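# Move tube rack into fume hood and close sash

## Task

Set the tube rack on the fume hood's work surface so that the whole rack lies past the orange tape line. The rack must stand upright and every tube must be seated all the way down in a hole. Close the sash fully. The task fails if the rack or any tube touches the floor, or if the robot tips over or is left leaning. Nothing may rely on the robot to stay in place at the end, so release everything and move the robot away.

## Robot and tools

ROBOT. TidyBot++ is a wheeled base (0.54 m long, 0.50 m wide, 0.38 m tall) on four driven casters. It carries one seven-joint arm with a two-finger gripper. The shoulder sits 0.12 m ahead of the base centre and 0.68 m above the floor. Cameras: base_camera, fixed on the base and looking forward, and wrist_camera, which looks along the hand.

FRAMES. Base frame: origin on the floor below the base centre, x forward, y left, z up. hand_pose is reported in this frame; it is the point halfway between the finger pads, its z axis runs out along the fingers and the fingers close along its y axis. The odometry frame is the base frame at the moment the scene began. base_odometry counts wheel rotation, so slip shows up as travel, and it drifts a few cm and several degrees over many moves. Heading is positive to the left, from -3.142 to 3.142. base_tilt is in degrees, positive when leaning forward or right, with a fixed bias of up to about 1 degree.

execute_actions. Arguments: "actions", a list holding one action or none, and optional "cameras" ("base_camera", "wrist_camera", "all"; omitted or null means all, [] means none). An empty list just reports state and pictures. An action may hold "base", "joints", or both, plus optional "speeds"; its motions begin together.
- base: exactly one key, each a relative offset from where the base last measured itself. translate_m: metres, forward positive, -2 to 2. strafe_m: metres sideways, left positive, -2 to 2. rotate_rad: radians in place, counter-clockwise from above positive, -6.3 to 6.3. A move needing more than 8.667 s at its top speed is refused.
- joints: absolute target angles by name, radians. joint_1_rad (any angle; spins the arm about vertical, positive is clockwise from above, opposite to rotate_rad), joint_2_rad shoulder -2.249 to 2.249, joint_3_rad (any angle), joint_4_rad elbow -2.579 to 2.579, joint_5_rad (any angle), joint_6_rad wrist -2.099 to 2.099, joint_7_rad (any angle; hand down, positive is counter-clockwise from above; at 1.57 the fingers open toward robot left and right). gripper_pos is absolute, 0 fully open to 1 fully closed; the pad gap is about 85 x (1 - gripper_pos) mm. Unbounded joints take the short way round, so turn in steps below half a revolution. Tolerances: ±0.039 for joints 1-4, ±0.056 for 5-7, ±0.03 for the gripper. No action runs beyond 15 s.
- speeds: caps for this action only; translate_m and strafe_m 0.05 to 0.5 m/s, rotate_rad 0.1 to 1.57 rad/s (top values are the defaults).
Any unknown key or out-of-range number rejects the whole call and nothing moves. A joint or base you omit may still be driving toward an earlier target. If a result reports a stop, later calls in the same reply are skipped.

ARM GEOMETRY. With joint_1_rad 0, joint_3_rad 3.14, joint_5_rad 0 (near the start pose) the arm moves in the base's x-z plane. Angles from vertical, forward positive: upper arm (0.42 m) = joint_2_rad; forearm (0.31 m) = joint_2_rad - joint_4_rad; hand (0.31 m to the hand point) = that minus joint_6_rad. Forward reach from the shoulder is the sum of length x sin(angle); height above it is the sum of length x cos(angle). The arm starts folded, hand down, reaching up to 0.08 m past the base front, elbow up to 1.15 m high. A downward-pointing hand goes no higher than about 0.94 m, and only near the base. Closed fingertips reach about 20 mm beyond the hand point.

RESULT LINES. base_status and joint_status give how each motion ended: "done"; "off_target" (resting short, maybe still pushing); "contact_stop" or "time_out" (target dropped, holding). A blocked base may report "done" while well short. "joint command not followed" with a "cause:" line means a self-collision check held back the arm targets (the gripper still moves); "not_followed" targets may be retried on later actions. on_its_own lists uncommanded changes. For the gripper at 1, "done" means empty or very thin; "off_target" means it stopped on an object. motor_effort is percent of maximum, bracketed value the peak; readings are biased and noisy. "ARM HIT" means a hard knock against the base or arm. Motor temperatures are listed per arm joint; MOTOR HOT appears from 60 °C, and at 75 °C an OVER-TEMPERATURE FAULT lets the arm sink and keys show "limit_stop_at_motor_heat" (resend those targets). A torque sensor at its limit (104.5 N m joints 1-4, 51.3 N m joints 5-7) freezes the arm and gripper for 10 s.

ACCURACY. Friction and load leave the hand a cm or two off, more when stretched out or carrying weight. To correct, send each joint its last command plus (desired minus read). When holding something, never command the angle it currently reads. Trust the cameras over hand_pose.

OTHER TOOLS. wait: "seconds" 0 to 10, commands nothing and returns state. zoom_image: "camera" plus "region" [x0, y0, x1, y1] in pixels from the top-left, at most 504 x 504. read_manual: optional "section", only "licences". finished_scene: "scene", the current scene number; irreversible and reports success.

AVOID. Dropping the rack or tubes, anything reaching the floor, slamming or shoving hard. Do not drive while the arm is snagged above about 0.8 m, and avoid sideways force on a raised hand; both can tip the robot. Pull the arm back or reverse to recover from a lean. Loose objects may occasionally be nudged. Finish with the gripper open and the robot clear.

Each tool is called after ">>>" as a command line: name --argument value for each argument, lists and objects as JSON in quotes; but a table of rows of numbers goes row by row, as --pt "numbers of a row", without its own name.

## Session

>>> execute_actions --actions '[{"joints":{"joint_1_rad":0,"joint_3_rad":3.14,"joint_5_rad":0,"joint_7_rad":1.57,"joint_2_rad":-0.2,"joint_4_rad":-2.2,"joint_6_rad":0.45}}]'

Scene clock: 1.93 s.
Motor temperatures (°C, as the motors report them): [35 33 30 35 38 45 37]
base_odometry: x=+0.000 y=+0.000 heading=+0.000 (m, m, rad; odometry frame)
base_tilt: forward=+1.0 right=-0.6 (deg)
base_status: not commanded
joint_positions: joint_1_rad=-0.016 joint_2_rad=-0.214 joint_3_rad=+3.126 joint_4_rad=-2.205 joint_5_rad=-0.025 joint_6_rad=+0.432 joint_7_rad=+1.593 gripper_pos=+0.000
joint_status: all done
motor_effort: joint_1_rad=+1(1) joint_2_rad=-14(15) joint_3_rad=+0(1) joint_4_rad=+22(21) joint_5_rad=+2(1) joint_6_rad=+9(9) joint_7_rad=-1(1) (%)
hand_pose: x=+0.6277 y=+0.0148 z=+0.9684 quat_wxyz=(-0.006, +0.703, +0.008, +0.711) (m; base frame)
pictures: base_camera, wrist_camera
Images, in order (width x height): base_camera 644x364, wrist_camera 644x476.

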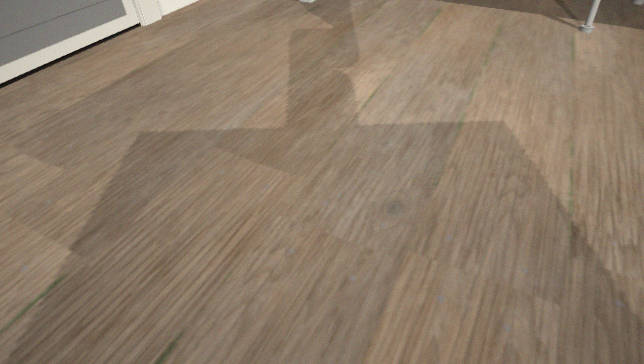

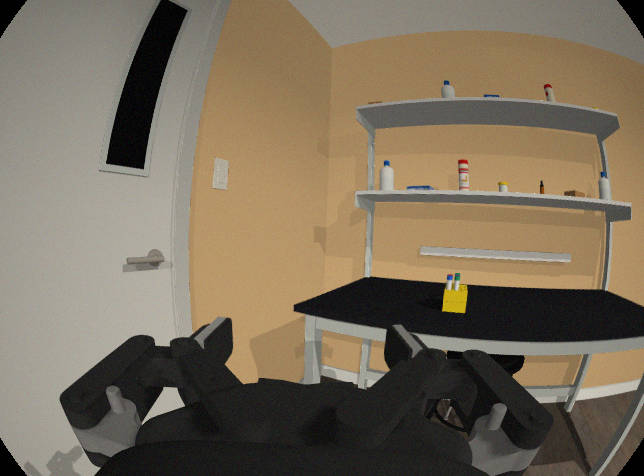

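>>> execute_actions --actions '[{"base":{"rotate_rad":-0.5}}]' --cameras '[]'

>>> execute_actions --actions '[{"base":{"strafe_m":0.17}}]' --cameras '[]'

>>> execute_actions --actions '[{"base":{"translate_m":0.35},"joints":{"joint_2_rad":0.1,"joint_4_rad":-2.3,"joint_6_rad":0.86}}]'

Scene clock: 6.23 s.
Motor temperatures (°C, as the motors report them): [35 33 30 35 38 45 37]
base_odometry: x=+0.000 y=+0.000 heading=-0.500 (m, m, rad; odometry frame)
base_tilt: forward=+0.9 right=-0.5 (deg)
base_status: done
joint_positions: joint_1_rad=-0.005 joint_2_rad=-0.212 joint_3_rad=+3.139 joint_4_rad=-2.205 joint_5_rad=-0.023 joint_6_rad=+0.432 joint_7_rad=+1.593 gripper_pos=+0.000
joint_status: not commanded
motor_effort: joint_1_rad=+1(0) joint_2_rad=-13(15) joint_3_rad=+0(2) joint_4_rad=+22(21) joint_5_rad=+2(2) joint_6_rad=+9(9) joint_7_rad=-1(0) (%)
hand_pose: x=+0.6284 y=+0.0028 z=+0.9678 quat_wxyz=(+0.001, +0.703, +0.001, +0.711) (m; base frame)
pictures: none
No camera images: the call's "cameras" was empty. Leave "cameras" out to get every camera's image.

Scene clock: 7.77 s.
Motor temperatures (°C, as the motors report them): [35 33 30 35 38 45 37]
base_odometry: x=+0.082 y=+0.149 heading=-0.501 (m, m, rad; odometry frame)
base_tilt: forward=+0.9 right=-0.6 (deg)
base_status: done
joint_positions: joint_1_rad=-0.005 joint_2_rad=-0.212 joint_3_rad=+3.137 joint_4_rad=-2.205 joint_5_rad=-0.022 joint_6_rad=+0.432 joint_7_rad=+1.593 gripper_pos=+0.000
joint_status: not commanded
motor_effort: joint_1_rad=+1(3) joint_2_rad=-14(14) joint_3_rad=+0(1) joint_4_rad=+22(22) joint_5_rad=+2(2) joint_6_rad=+9(9) joint_7_rad=-1(1) (%)
hand_pose: x=+0.6284 y=+0.0034 z=+0.9678 quat_wxyz=(+0.001, +0.703, +0.001, +0.711) (m; base frame)
pictures: none
No camera images: the call's "cameras" was empty. Leave "cameras" out to get every camera's image.

Scene clock: 9.80 s.
Motor temperatures (°C, as the motors report them): [35 33 30 35 38 45 37]
base_odometry: x=+0.389 y=-0.019 heading=-0.500 (m, m, rad; odometry frame)
base_tilt: forward=+1.0 right=-0.7 (deg)
base_status: done
joint_positions: joint_1_rad=-0.005 joint_2_rad=+0.108 joint_3_rad=+3.137 joint_4_rad=-2.283 joint_5_rad=-0.022 joint_6_rad=+0.823 joint_7_rad=+1.593 gripper_pos=+0.000
joint_status: all done
motor_effort: joint_1_rad=+1(0) joint_2_rad=-24(26) joint_3_rad=+0(1) joint_4_rad=+18(23) joint_5_rad=+1(2) joint_6_rad=+9(10) joint_7_rad=-1(1) (%)
hand_pose: x=+0.6901 y=+0.0015 z=+0.8715 quat_wxyz=(+0.005, +0.706, +0.000, +0.708) (m; base frame)
pictures: base_camera, wrist_camera
Images, in order (width x height): base_camera 644x364, wrist_camera 644x476.

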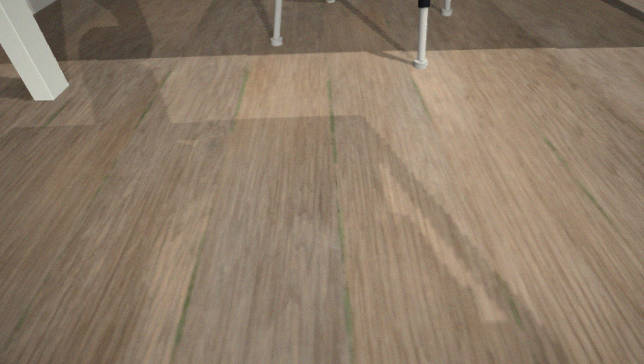

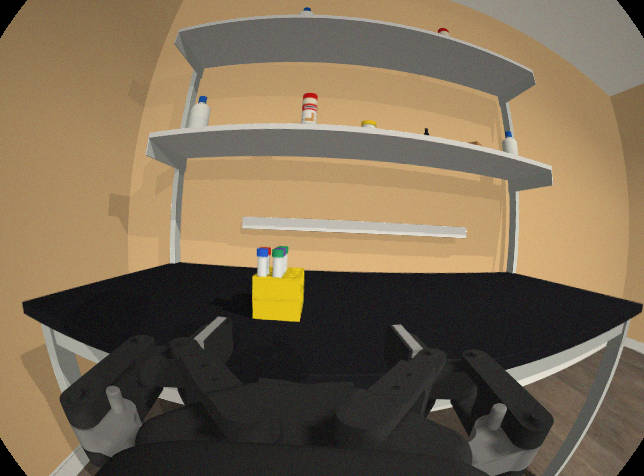

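>>> execute_actions --actions '[{"base":{"strafe_m":0.055},"joints":{"joint_2_rad":0.3,"joint_4_rad":-2.27,"joint_6_rad":1.03}}]' --cameras '[]'

>>> execute_actions --actions '[{"base":{"translate_m":0.2}}]' --cameras '["wrist_camera"]'

Scene clock: 13.73 s.
Motor temperatures (°C, as the motors report them): [35 33 30 35 38 45 37]
base_odometry: x=+0.416 y=+0.030 heading=-0.500 (m, m, rad; odometry frame)
base_tilt: forward=+0.9 right=-0.6 (deg)
base_status: done
joint_positions: joint_1_rad=-0.006 joint_2_rad=+0.299 joint_3_rad=+3.137 joint_4_rad=-2.282 joint_5_rad=-0.021 joint_6_rad=+0.992 joint_7_rad=+1.593 gripper_pos=+0.000
joint_status: all done
motor_effort: joint_1_rad=+1(3) joint_2_rad=-28(30) joint_3_rad=-1(2) joint_4_rad=+15(18) joint_5_rad=+2(2) joint_6_rad=+9(9) joint_7_rad=-1(1) (%)
hand_pose: x=+0.7211 y=+0.0019 z=+0.8120 quat_wxyz=(+0.006, +0.714, +0.001, +0.701) (m; base frame)
pictures: none
No camera images: the call's "cameras" was empty. Leave "cameras" out to get every camera's image.

Scene clock: 15.37 s.
Motor temperatures (°C, as the motors report them): [35 33 30 35 38 45 37]
base_odometry: x=+0.591 y=-0.066 heading=-0.500 (m, m, rad; odometry frame)
base_tilt: forward=+1.0 right=-0.6 (deg)
base_status: done
joint_positions: joint_1_rad=-0.006 joint_2_rad=+0.301 joint_3_rad=+3.137 joint_4_rad=-2.279 joint_5_rad=-0.021 joint_6_rad=+0.995 joint_7_rad=+1.593 gripper_pos=+0.000
joint_status: not commanded
motor_effort: joint_1_rad=+2(1) joint_2_rad=-28(31) joint_3_rad=+0(1) joint_4_rad=+15(17) joint_5_rad=+2(2) joint_6_rad=+9(9) joint_7_rad=-1(1) (%)
hand_pose: x=+0.7223 y=+0.0019 z=+0.8129 quat_wxyz=(+0.006, +0.712, +0.001, +0.702) (m; base frame)
pictures: wrist_camera
Images, in order (width x height): wrist_camera 644x476.

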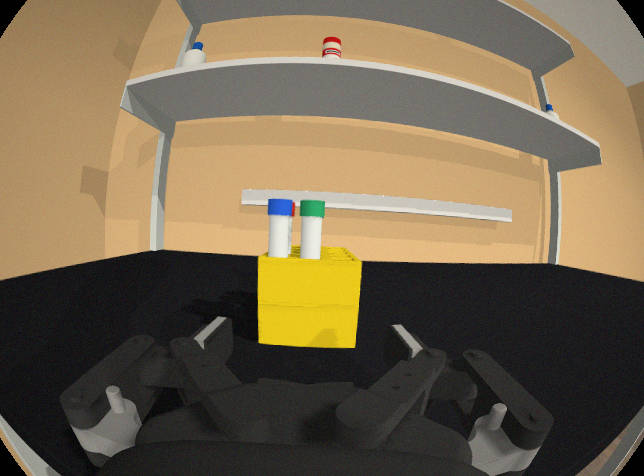

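>>> execute_actions --actions '[{"base":{"translate_m":0.115},"speeds":{"translate_m":0.1}}]' --cameras '["wrist_camera"]'

>>> execute_actions --actions '[{"joints":{"gripper_pos":1}}]' --cameras '[]'

>>> execute_actions --actions '[{"joints":{"joint_2_rad":0.05,"joint_6_rad":0.75}}]' --cameras '["wrist_camera"]'

Scene clock: 21.20 s.
Motor temperatures (°C, as the motors report them): [35 34 30 35 38 45 37]
base_odometry: x=+0.692 y=-0.121 heading=-0.499 (m, m, rad; odometry frame)
base_tilt: forward=+0.9 right=-0.6 (deg)
base_status: done
joint_positions: joint_1_rad=-0.006 joint_2_rad=+0.301 joint_3_rad=+3.137 joint_4_rad=-2.279 joint_5_rad=-0.021 joint_6_rad=+0.995 joint_7_rad=+1.593 gripper_pos=+0.000
joint_status: not commanded
motor_effort: joint_1_rad=+2(2) joint_2_rad=-28(30) joint_3_rad=-1(2) joint_4_rad=+15(17) joint_5_rad=+2(2) joint_6_rad=+9(9) joint_7_rad=-1(1) (%)
hand_pose: x=+0.7224 y=+0.0019 z=+0.8131 quat_wxyz=(+0.006, +0.712, +0.001, +0.702) (m; base frame)
pictures: wrist_camera
Images, in order (width x height): wrist_camera 644x476.

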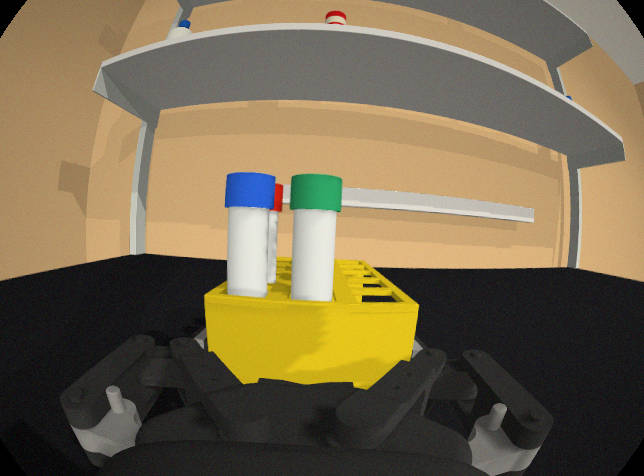

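Scene clock: 22.30 s.
Motor temperatures (°C, as the motors report them): [35 34 30 35 38 45 37]
base_odometry: x=+0.692 y=-0.121 heading=-0.499 (m, m, rad; odometry frame)
base_tilt: forward=+1.0 right=-0.6 (deg)
base_status: not commanded
joint_positions: joint_1_rad=-0.006 joint_2_rad=+0.301 joint_3_rad=+3.137 joint_4_rad=-2.279 joint_5_rad=-0.021 joint_6_rad=+0.995 joint_7_rad=+1.593 gripper_pos=+0.074
joint_status: gripper_pos off_target (ended at +0.074, target +1.000)
motor_effort: joint_1_rad=+1(1) joint_2_rad=-28(29) joint_3_rad=+0(1) joint_4_rad=+15(15) joint_5_rad=+2(2) joint_6_rad=+8(9) joint_7_rad=+0(1) (%)
hand_pose: x=+0.7224 y=+0.0019 z=+0.8131 quat_wxyz=(+0.006, +0.712, +0.001, +0.702) (m; base frame)
pictures: none
No camera images: the call's "cameras" was empty. Leave "cameras" out to get every camera's image.

Scene clock: 23.60 s.
Motor temperatures (°C, as the motors report them): [35 34 30 35 38 45 37]
base_odometry: x=+0.692 y=-0.121 heading=-0.499 (m, m, rad; odometry frame)
base_tilt: forward=+1.0 right=-0.5 (deg)
base_status: not commanded
joint_positions: joint_1_rad=-0.006 joint_2_rad=+0.060 joint_3_rad=+3.137 joint_4_rad=-2.279 joint_5_rad=-0.021 joint_6_rad=+0.780 joint_7_rad=+1.593 gripper_pos=+0.074
joint_status: all done
motor_effort: joint_1_rad=+1(1) joint_2_rad=-23(31) joint_3_rad=+0(0) joint_4_rad=+19(20) joint_5_rad=+1(1) joint_6_rad=+10(10) joint_7_rad=-1(1) (%)
hand_pose: x=+0.6814 y=+0.0026 z=+0.8872 quat_wxyz=(+0.004, +0.703, +0.001, +0.711) (m; base frame)
pictures: wrist_camera
Images, in order (width x height): wrist_camera 644x476.

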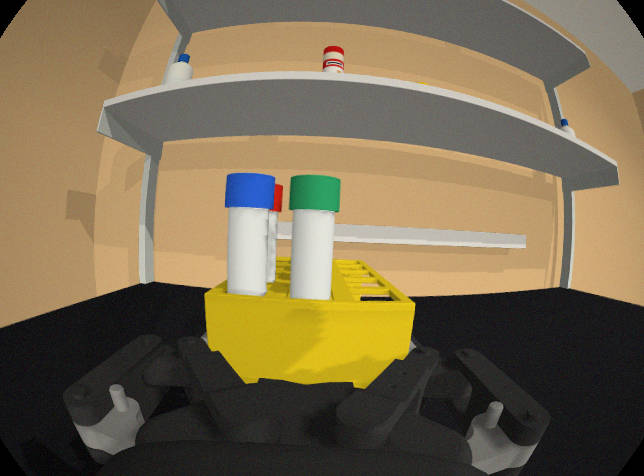

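>>> execute_actions --actions '[{"base":{"translate_m":-1.2},"speeds":{"translate_m":0.4},"joints":{"joint_2_rad":-0.2,"joint_6_rad":0.5}}]' --cameras '[]'

>>> execute_actions --actions '[{"base":{"rotate_rad":-1.55},"speeds":{"rotate_rad":0.7},"joints":{"joint_4_rad":-1.95,"joint_6_rad":0.17}}]'

Scene clock: 30.40 s.
Motor temperatures (°C, as the motors report them): [35 34 30 35 38 45 37]
base_odometry: x=-0.362 y=+0.452 heading=-0.499 (m, m, rad; odometry frame)
base_tilt: forward=+1.0 right=-0.6 (deg)
base_status: done
joint_positions: joint_1_rad=-0.005 joint_2_rad=-0.191 joint_3_rad=+3.137 joint_4_rad=-2.279 joint_5_rad=-0.020 joint_6_rad=+0.528 joint_7_rad=+1.593 gripper_pos=+0.074
joint_status: all done
motor_effort: joint_1_rad=+1(2) joint_2_rad=-15(27) joint_3_rad=+0(3) joint_4_rad=+22(24) joint_5_rad=+2(3) joint_6_rad=+10(10) joint_7_rad=-1(1) (%)
hand_pose: x=+0.6235 y=+0.0030 z=+0.9432 quat_wxyz=(+0.002, +0.703, +0.002, +0.711) (m; base frame)
pictures: none
No camera images: the call's "cameras" was empty. Leave "cameras" out to get every camera's image.

Scene clock: 33.40 s.
Motor temperatures (°C, as the motors report them): [35 34 30 35 38 45 38]
base_odometry: x=-0.362 y=+0.452 heading=-2.048 (m, m, rad; odometry frame)
base_tilt: forward=+1.0 right=-0.6 (deg)
base_status: done
joint_positions: joint_1_rad=-0.003 joint_2_rad=-0.191 joint_3_rad=+3.140 joint_4_rad=-1.971 joint_5_rad=-0.020 joint_6_rad=+0.199 joint_7_rad=+1.593 gripper_pos=+0.074
joint_status: all done
motor_effort: joint_1_rad=+1(3) joint_2_rad=-18(17) joint_3_rad=+0(2) joint_4_rad=+24(25) joint_5_rad=+2(1) joint_6_rad=+10(9) joint_7_rad=-1(1) (%)
hand_pose: x=+0.6577 y=+0.0026 z=+1.0265 quat_wxyz=(+0.001, +0.711, +0.001, +0.704) (m; base frame)
pictures: base_camera, wrist_camera
Images, in order (width x height): base_camera 644x364, wrist_camera 644x476.

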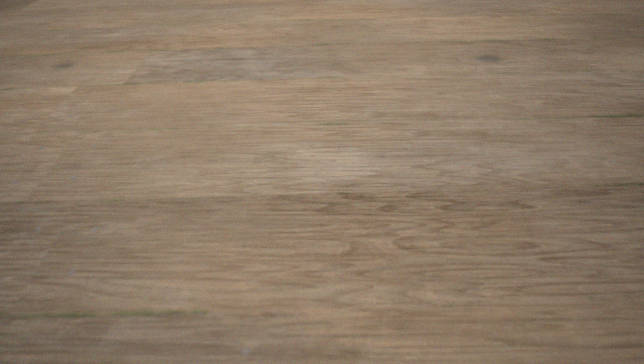

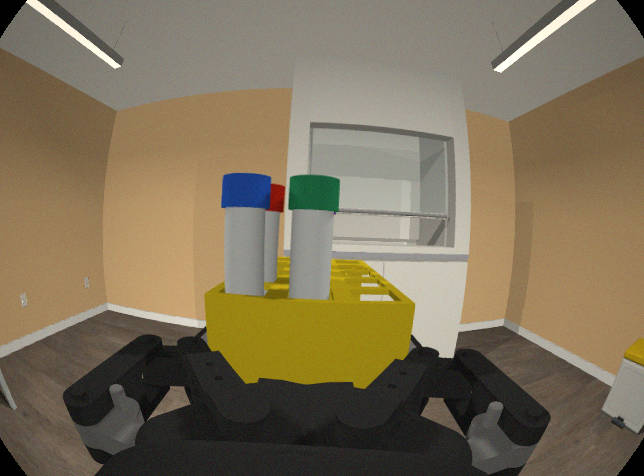

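>>> execute_actions --actions '[{"base":{"strafe_m":-0.36},"speeds":{"strafe_m":0.35}}]' --cameras '[]'

>>> execute_actions --actions '[{"base":{"translate_m":1.05},"speeds":{"translate_m":0.4}}]'

Scene clock: 37.77 s.
Motor temperatures (°C, as the motors report them): [35 34 30 35 38 45 38]
base_odometry: x=-0.682 y=+0.618 heading=-2.049 (m, m, rad; odometry frame)
base_tilt: forward=+0.9 right=-0.6 (deg)
base_status: done
joint_positions: joint_1_rad=-0.003 joint_2_rad=-0.191 joint_3_rad=+3.140 joint_4_rad=-1.971 joint_5_rad=-0.020 joint_6_rad=+0.199 joint_7_rad=+1.593 gripper_pos=+0.074
joint_status: not commanded
motor_effort: joint_1_rad=+1(3) joint_2_rad=-17(19) joint_3_rad=+0(3) joint_4_rad=+25(25) joint_5_rad=+1(1) joint_6_rad=+10(10) joint_7_rad=-1(1) (%)
hand_pose: x=+0.6577 y=+0.0025 z=+1.0265 quat_wxyz=(+0.001, +0.711, +0.001, +0.703) (m; base frame)
pictures: none
No camera images: the call's "cameras" was empty. Leave "cameras" out to get every camera's image.

Scene clock: 41.57 s.
Motor temperatures (°C, as the motors report them): [35 34 30 35 38 45 38]
base_odometry: x=-1.165 y=-0.314 heading=-2.049 (m, m, rad; odometry frame)
base_tilt: forward=+1.0 right=-0.5 (deg)
base_status: done
joint_positions: joint_1_rad=-0.003 joint_2_rad=-0.191 joint_3_rad=+3.140 joint_4_rad=-1.971 joint_5_rad=-0.020 joint_6_rad=+0.197 joint_7_rad=+1.593 gripper_pos=+0.074
joint_status: not commanded
motor_effort: joint_1_rad=+1(0) joint_2_rad=-17(21) joint_3_rad=+0(0) joint_4_rad=+24(26) joint_5_rad=+1(2) joint_6_rad=+10(10) joint_7_rad=-1(1) (%)
hand_pose: x=+0.6579 y=+0.0025 z=+1.0258 quat_wxyz=(+0.001, +0.711, +0.001, +0.703) (m; base frame)
pictures: base_camera, wrist_camera
Images, in order (width x height): base_camera 644x364, wrist_camera 644x476.

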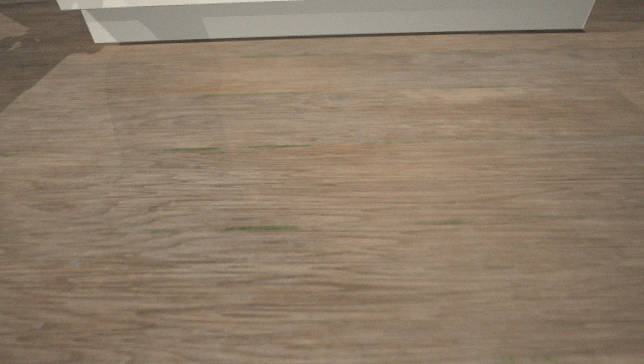

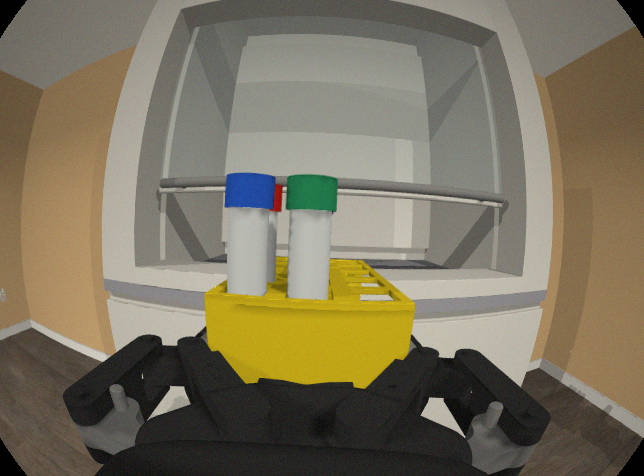

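>>> execute_actions --actions '[{"base":{"translate_m":0.35},"speeds":{"translate_m":0.3},"joints":{"joint_4_rad":-1.85,"joint_6_rad":0.08}}]' --cameras '["wrist_camera"]'

>>> execute_actions --actions '[{"base":{"translate_m":0.38},"speeds":{"translate_m":0.2}}]'

>>> execute_actions --actions '[{"joints":{"joint_4_rad":-1.92,"joint_6_rad":0.0}}]' --cameras '["wrist_camera"]'

Scene clock: 47.73 s.
Motor temperatures (°C, as the motors report them): [35 34 30 35 38 44 38]
base_odometry: x=-1.327 y=-0.624 heading=-2.049 (m, m, rad; odometry frame)
base_tilt: forward=+1.0 right=-0.6 (deg)
base_status: done
joint_positions: joint_1_rad=-0.003 joint_2_rad=-0.191 joint_3_rad=+3.140 joint_4_rad=-1.869 joint_5_rad=-0.020 joint_6_rad=+0.108 joint_7_rad=+1.593 gripper_pos=+0.074
joint_status: all done
motor_effort: joint_1_rad=+2(1) joint_2_rad=-18(22) joint_3_rad=+0(1) joint_4_rad=+24(26) joint_5_rad=+2(1) joint_6_rad=+10(10) joint_7_rad=-1(1) (%)
hand_pose: x=+0.6628 y=+0.0030 z=+1.0615 quat_wxyz=(+0.000, +0.707, +0.002, +0.707) (m; base frame)
pictures: wrist_camera
Images, in order (width x height): wrist_camera 644x476.

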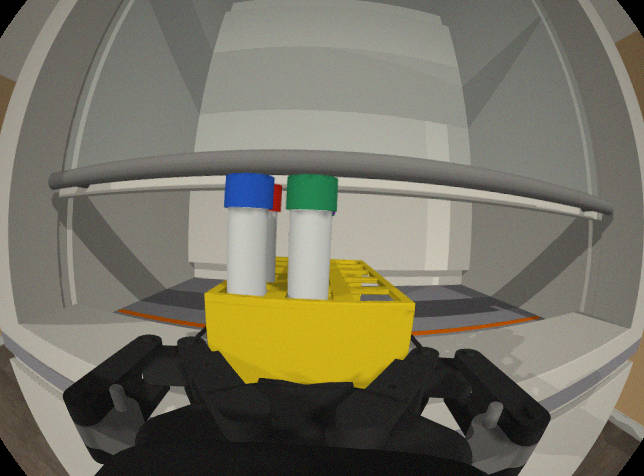

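Scene clock: 50.40 s.
Motor temperatures (°C, as the motors report them): [35 34 30 35 38 44 38]
base_odometry: x=-1.502 y=-0.962 heading=-2.049 (m, m, rad; odometry frame)
base_tilt: forward=+1.0 right=-0.6 (deg)
base_status: done
joint_positions: joint_1_rad=-0.003 joint_2_rad=-0.192 joint_3_rad=+3.140 joint_4_rad=-1.869 joint_5_rad=-0.020 joint_6_rad=+0.107 joint_7_rad=+1.593 gripper_pos=+0.074
joint_status: not commanded
motor_effort: joint_1_rad=+1(1) joint_2_rad=-18(21) joint_3_rad=+0(1) joint_4_rad=+26(26) joint_5_rad=+2(2) joint_6_rad=+10(10) joint_7_rad=-1(1) (%)
hand_pose: x=+0.6627 y=+0.0031 z=+1.0612 quat_wxyz=(+0.000, +0.707, +0.002, +0.707) (m; base frame)
pictures: base_camera, wrist_camera
Images, in order (width x height): base_camera 644x364, wrist_camera 644x476.

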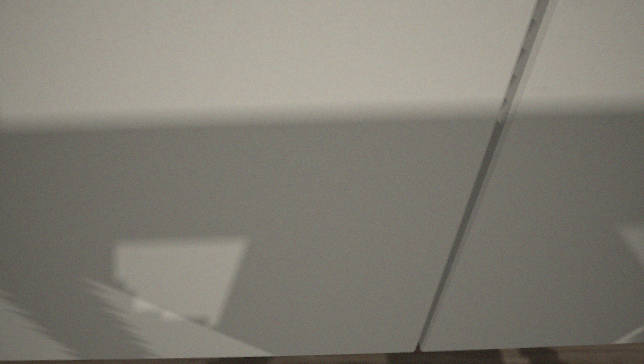

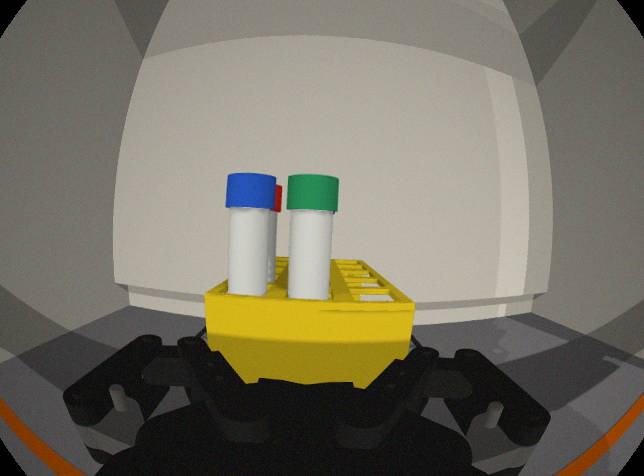

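Scene clock: 51.27 s.
Motor temperatures (°C, as the motors report them): [35 34 30 35 38 44 38]
base_odometry: x=-1.502 y=-0.962 heading=-2.049 (m, m, rad; odometry frame)
base_tilt: forward=+1.0 right=-0.5 (deg)
base_status: not commanded
joint_positions: joint_1_rad=-0.003 joint_2_rad=-0.192 joint_3_rad=+3.140 joint_4_rad=-1.921 joint_5_rad=-0.020 joint_6_rad=+0.021 joint_7_rad=+1.593 gripper_pos=+0.074
joint_status: all done
motor_effort: joint_1_rad=+1(2) joint_2_rad=-17(20) joint_3_rad=+0(0) joint_4_rad=+24(25) joint_5_rad=+2(1) joint_6_rad=+10(11) joint_7_rad=-1(1) (%)
hand_pose: x=+0.6577 y=+0.0035 z=+1.0025 quat_wxyz=(+0.000, +0.754, +0.003, +0.657) (m; base frame)
pictures: wrist_camera
Images, in order (width x height): wrist_camera 644x476.

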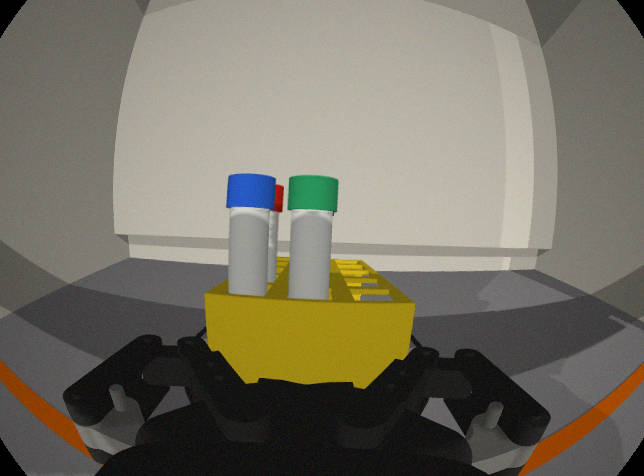

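>>> execute_actions --actions '[{"joints":{"joint_6_rad":-0.08}}]' --cameras '[]'

>>> execute_actions --actions '[{"joints":{"gripper_pos":0}}]' --cameras '["wrist_camera"]'

>>> execute_actions --actions '[{"base":{"translate_m":-0.36},"speeds":{"translate_m":0.2},"joints":{"joint_4_rad":-1.85,"joint_6_rad":0.14}}]' --cameras '["wrist_camera"]'

>>> execute_actions --actions '[{"joints":{"joint_2_rad":0.06,"joint_4_rad":-0.63,"joint_6_rad":-1.17,"gripper_pos":1}}]' --cameras '[]'

>>> execute_actions --actions '[{"base":{"translate_m":0.12},"speeds":{"translate_m":0.15}}]' --cameras '["wrist_camera"]'

>>> execute_actions --actions '[{"joints":{"joint_2_rad":-0.06,"joint_4_rad":-1.52,"joint_6_rad":-0.8}}]' --cameras '["wrist_camera"]'

Scene clock: 61.87 s.
Motor temperatures (°C, as the motors report them): [35 34 30 35 38 44 38]
base_odometry: x=-1.502 y=-0.962 heading=-2.049 (m, m, rad; odometry frame)
base_tilt: forward=+0.9 right=-0.6 (deg)
base_status: not commanded
joint_positions: joint_1_rad=-0.003 joint_2_rad=-0.199 joint_3_rad=+3.140 joint_4_rad=-1.914 joint_5_rad=-0.019 joint_6_rad=-0.041 joint_7_rad=+1.593 gripper_pos=+0.074
joint_status: all done
motor_effort: joint_1_rad=+1(0) joint_2_rad=-15(17) joint_3_rad=+0(0) joint_4_rad=+22(25) joint_5_rad=+1(1) joint_6_rad=+7(10) joint_7_rad=-1(2) (%)
hand_pose: x=+0.6528 y=+0.0039 z=+0.9917 quat_wxyz=(+0.000, +0.770, +0.003, +0.639) (m; base frame)
pictures: none
No camera images: the call's "cameras" was empty. Leave "cameras" out to get every camera's image.

Scene clock: 62.97 s.
Motor temperatures (°C, as the motors report them): [35 34 30 35 38 44 38]
base_odometry: x=-1.502 y=-0.962 heading=-2.049 (m, m, rad; odometry frame)
base_tilt: forward=+1.0 right=-0.5 (deg)
base_status: not commanded
joint_positions: joint_1_rad=-0.003 joint_2_rad=-0.199 joint_3_rad=+3.140 joint_4_rad=-1.914 joint_5_rad=-0.019 joint_6_rad=-0.042 joint_7_rad=+1.593 gripper_pos=+0.000
joint_status: all done
motor_effort: joint_1_rad=+1(1) joint_2_rad=-16(16) joint_3_rad=+0(0) joint_4_rad=+23(24) joint_5_rad=+1(1) joint_6_rad=+9(9) joint_7_rad=-1(1) (%)
hand_pose: x=+0.6527 y=+0.0039 z=+0.9913 quat_wxyz=(+0.000, +0.770, +0.003, +0.638) (m; base frame)
pictures: wrist_camera
Images, in order (width x height): wrist_camera 644x476.

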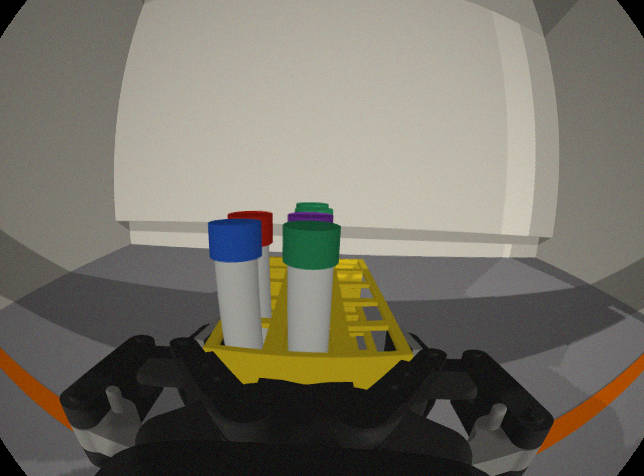

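Scene clock: 65.57 s.
Motor temperatures (°C, as the motors report them): [35 34 30 35 38 44 38]
base_odometry: x=-1.337 y=-0.642 heading=-2.049 (m, m, rad; odometry frame)
base_tilt: forward=+0.9 right=-0.6 (deg)
base_status: done
joint_positions: joint_1_rad=-0.003 joint_2_rad=-0.203 joint_3_rad=+3.140 joint_4_rad=-1.857 joint_5_rad=-0.019 joint_6_rad=+0.116 joint_7_rad=+1.593 gripper_pos=+0.000
joint_status: all done
motor_effort: joint_1_rad=+1(2) joint_2_rad=-16(21) joint_3_rad=+0(1) joint_4_rad=+23(25) joint_5_rad=+1(1) joint_6_rad=+9(10) joint_7_rad=-1(1) (%)
hand_pose: x=+0.6587 y=+0.0029 z=+1.0777 quat_wxyz=(+0.001, +0.696, +0.002, +0.718) (m; base frame)
pictures: wrist_camera
Images, in order (width x height): wrist_camera 644x476.

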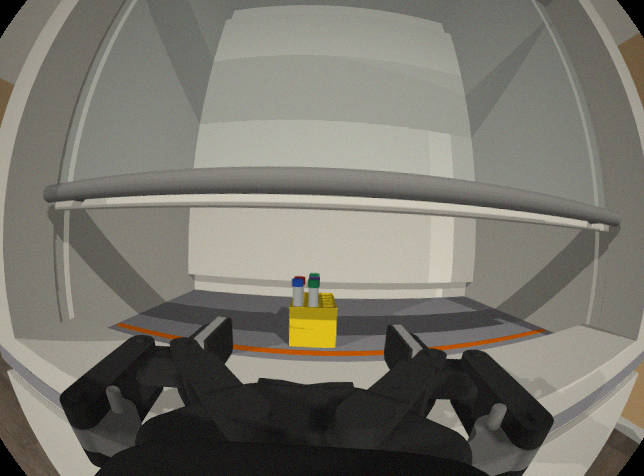

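Scene clock: 68.07 s.
Motor temperatures (°C, as the motors report them): [35 34 30 35 38 44 38]
base_odometry: x=-1.337 y=-0.642 heading=-2.049 (m, m, rad; odometry frame)
base_tilt: forward=+1.0 right=-0.6 (deg)
base_status: not commanded
joint_positions: joint_1_rad=-0.003 joint_2_rad=+0.042 joint_3_rad=+3.140 joint_4_rad=-0.646 joint_5_rad=-0.019 joint_6_rad=-1.134 joint_7_rad=+1.593 gripper_pos=+0.999
joint_status: all done
motor_effort: joint_1_rad=+1(1) joint_2_rad=-20(21) joint_3_rad=-1(0) joint_4_rad=+18(24) joint_5_rad=+1(1) joint_6_rad=+8(10) joint_7_rad=-1(1) (%)
hand_pose: x=+0.6377 y=+0.0088 z=+1.2677 quat_wxyz=(-0.004, +0.790, +0.013, +0.613) (m; base frame)
pictures: none
No camera images: the call's "cameras" was empty. Leave "cameras" out to get every camera's image.

Scene clock: 69.47 s.
Motor temperatures (°C, as the motors report them): [35 34 30 35 38 44 38]
base_odometry: x=-1.392 y=-0.748 heading=-2.049 (m, m, rad; odometry frame)
base_tilt: forward=+0.9 right=-0.6 (deg)
base_status: done
joint_positions: joint_1_rad=-0.003 joint_2_rad=+0.061 joint_3_rad=+3.140 joint_4_rad=-0.645 joint_5_rad=-0.019 joint_6_rad=-1.135 joint_7_rad=+1.593 gripper_pos=+0.999
joint_status: not commanded
motor_effort: joint_1_rad=+2(0) joint_2_rad=-21(25) joint_3_rad=+0(1) joint_4_rad=+18(19) joint_5_rad=+2(1) joint_6_rad=+9(9) joint_7_rad=-1(1) (%)
hand_pose: x=+0.6485 y=+0.0089 z=+1.2581 quat_wxyz=(-0.004, +0.796, +0.013, +0.606) (m; base frame)
pictures: wrist_camera
Images, in order (width x height): wrist_camera 644x476.

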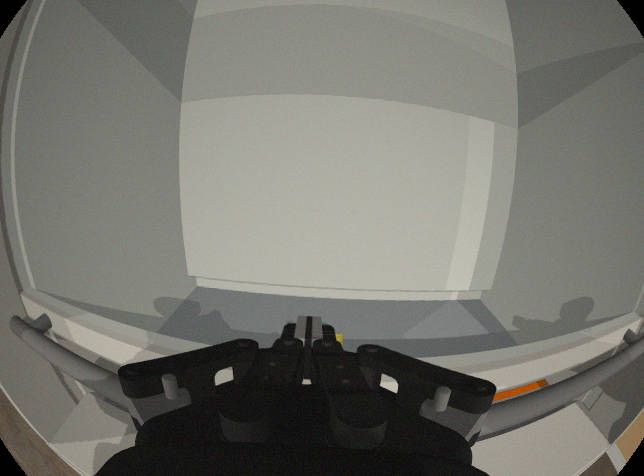

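Scene clock: 72.13 s.
Motor temperatures (°C, as the motors report them): [35 34 30 35 38 44 38]
base_odometry: x=-1.392 y=-0.748 heading=-2.049 (m, m, rad; odometry frame)
base_tilt: forward=+0.9 right=-0.6 (deg)
base_status: not commanded
joint_positions: joint_1_rad=-0.003 joint_2_rad=-0.133 joint_3_rad=+3.137 joint_4_rad=-1.399 joint_5_rad=-0.019 joint_6_rad=-0.649 joint_7_rad=+1.592 gripper_pos=+0.999
joint_status: joint_2_rad off_target (ended at -0.133, target -0.060); joint_4_rad off_target (ended at -1.399, target -1.520); joint_6_rad off_target (ended at -0.649, target -0.800)
motor_effort: joint_1_rad=+3(4) joint_2_rad=-6(22) joint_3_rad=+2(3) joint_4_rad=+5(19) joint_5_rad=+3(4) joint_6_rad=-9(26) joint_7_rad=-1(1) (%)
hand_pose: x=+0.6558 y=+0.0093 z=+1.0886 quat_wxyz=(-0.005, +0.817, +0.009, +0.576) (m; base frame)
pictures: wrist_camera
Images, in order (width x height): wrist_camera 644x476.

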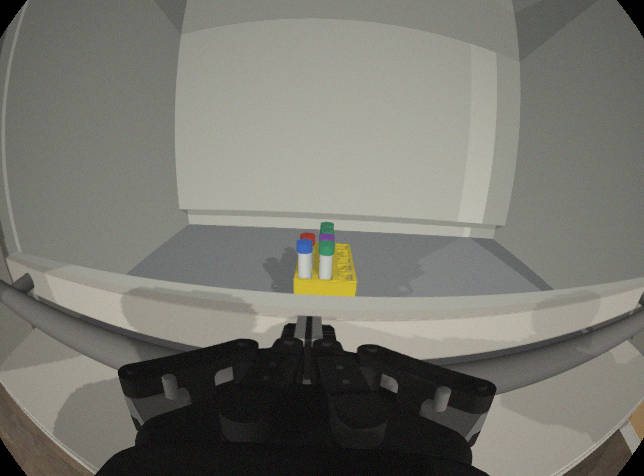

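>>> execute_actions --actions '[{"joints":{"joint_2_rad":-0.08,"joint_4_rad":-1.93,"joint_6_rad":-0.47}}]' --cameras '[]'

>>> execute_actions --actions '[{"joints":{"joint_2_rad":-0.22,"joint_4_rad":-1.72,"joint_6_rad":-0.25}}]' --cameras '[]'

>>> execute_actions --actions '[{"base":{"translate_m":-0.25},"joints":{"joint_6_rad":-0.05}}]' --cameras '["wrist_camera"]'

Scene clock: 77.70 s.
Motor temperatures (°C, as the motors report them): [35 34 30 35 38 44 38]
base_odometry: x=-1.392 y=-0.748 heading=-2.049 (m, m, rad; odometry frame)
base_tilt: forward=+0.9 right=-0.6 (deg)
base_status: not commanded
joint_positions: joint_1_rad=-0.004 joint_2_rad=-0.180 joint_3_rad=+3.134 joint_4_rad=-1.734 joint_5_rad=-0.019 joint_6_rad=-0.300 joint_7_rad=+1.592 gripper_pos=+0.999
joint_status: joint_2_rad off_target (ended at -0.180, target -0.080); joint_4_rad off_target (ended at -1.734, target -1.930); joint_6_rad off_target (ended at -0.300, target -0.470)
motor_effort: joint_1_rad=+4(5) joint_2_rad=+3(9) joint_3_rad=+3(4) joint_4_rad=-10(16) joint_5_rad=+3(4) joint_6_rad=-20(24) joint_7_rad=-1(1) (%)
hand_pose: x=+0.6569 y=+0.0100 z=+1.0139 quat_wxyz=(-0.004, +0.800, +0.008, +0.600) (m; base frame)
pictures: none
No camera images: the call's "cameras" was empty. Leave "cameras" out to get every camera's image.

Scene clock: 79.07 s.
Motor temperatures (°C, as the motors report them): [35 34 30 35 38 45 38]
base_odometry: x=-1.392 y=-0.748 heading=-2.049 (m, m, rad; odometry frame)
base_tilt: forward=+1.0 right=-0.6 (deg)
base_status: not commanded
joint_positions: joint_1_rad=-0.004 joint_2_rad=-0.203 joint_3_rad=+3.135 joint_4_rad=-1.735 joint_5_rad=-0.019 joint_6_rad=-0.286 joint_7_rad=+1.592 gripper_pos=+0.999
joint_status: all done
motor_effort: joint_1_rad=+1(4) joint_2_rad=-16(17) joint_3_rad=+0(3) joint_4_rad=+22(24) joint_5_rad=+1(3) joint_6_rad=+8(21) joint_7_rad=-1(1) (%)
hand_pose: x=+0.6498 y=+0.0091 z=+1.0299 quat_wxyz=(-0.004, +0.789, +0.007, +0.614) (m; base frame)
pictures: none
No camera images: the call's "cameras" was empty. Leave "cameras" out to get every camera's image.

Scene clock: 80.87 s.
Motor temperatures (°C, as the motors report them): [35 34 30 35 38 45 38]
base_odometry: x=-1.276 y=-0.526 heading=-2.050 (m, m, rad; odometry frame)
base_tilt: forward=+0.9 right=-0.6 (deg)
base_status: done
joint_positions: joint_1_rad=-0.004 joint_2_rad=-0.223 joint_3_rad=+3.135 joint_4_rad=-1.724 joint_5_rad=-0.019 joint_6_rad=-0.068 joint_7_rad=+1.592 gripper_pos=+0.999
joint_status: all done
motor_effort: joint_1_rad=+1(1) joint_2_rad=-15(23) joint_3_rad=+0(0) joint_4_rad=+24(26) joint_5_rad=+2(2) joint_6_rad=+9(10) joint_7_rad=-1(1) (%)
hand_pose: x=+0.6506 y=+0.0079 z=+1.1147 quat_wxyz=(-0.003, +0.706, +0.006, +0.708) (m; base frame)
pictures: wrist_camera
Images, in order (width x height): wrist_camera 644x476.

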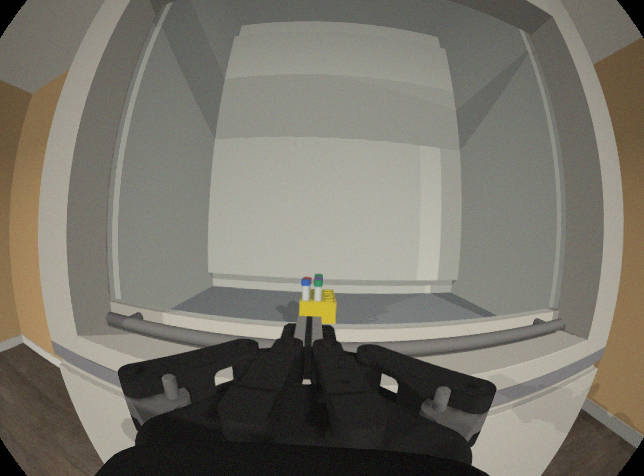

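>>> finished_scene --scene 2

The scene is finished: the task was done.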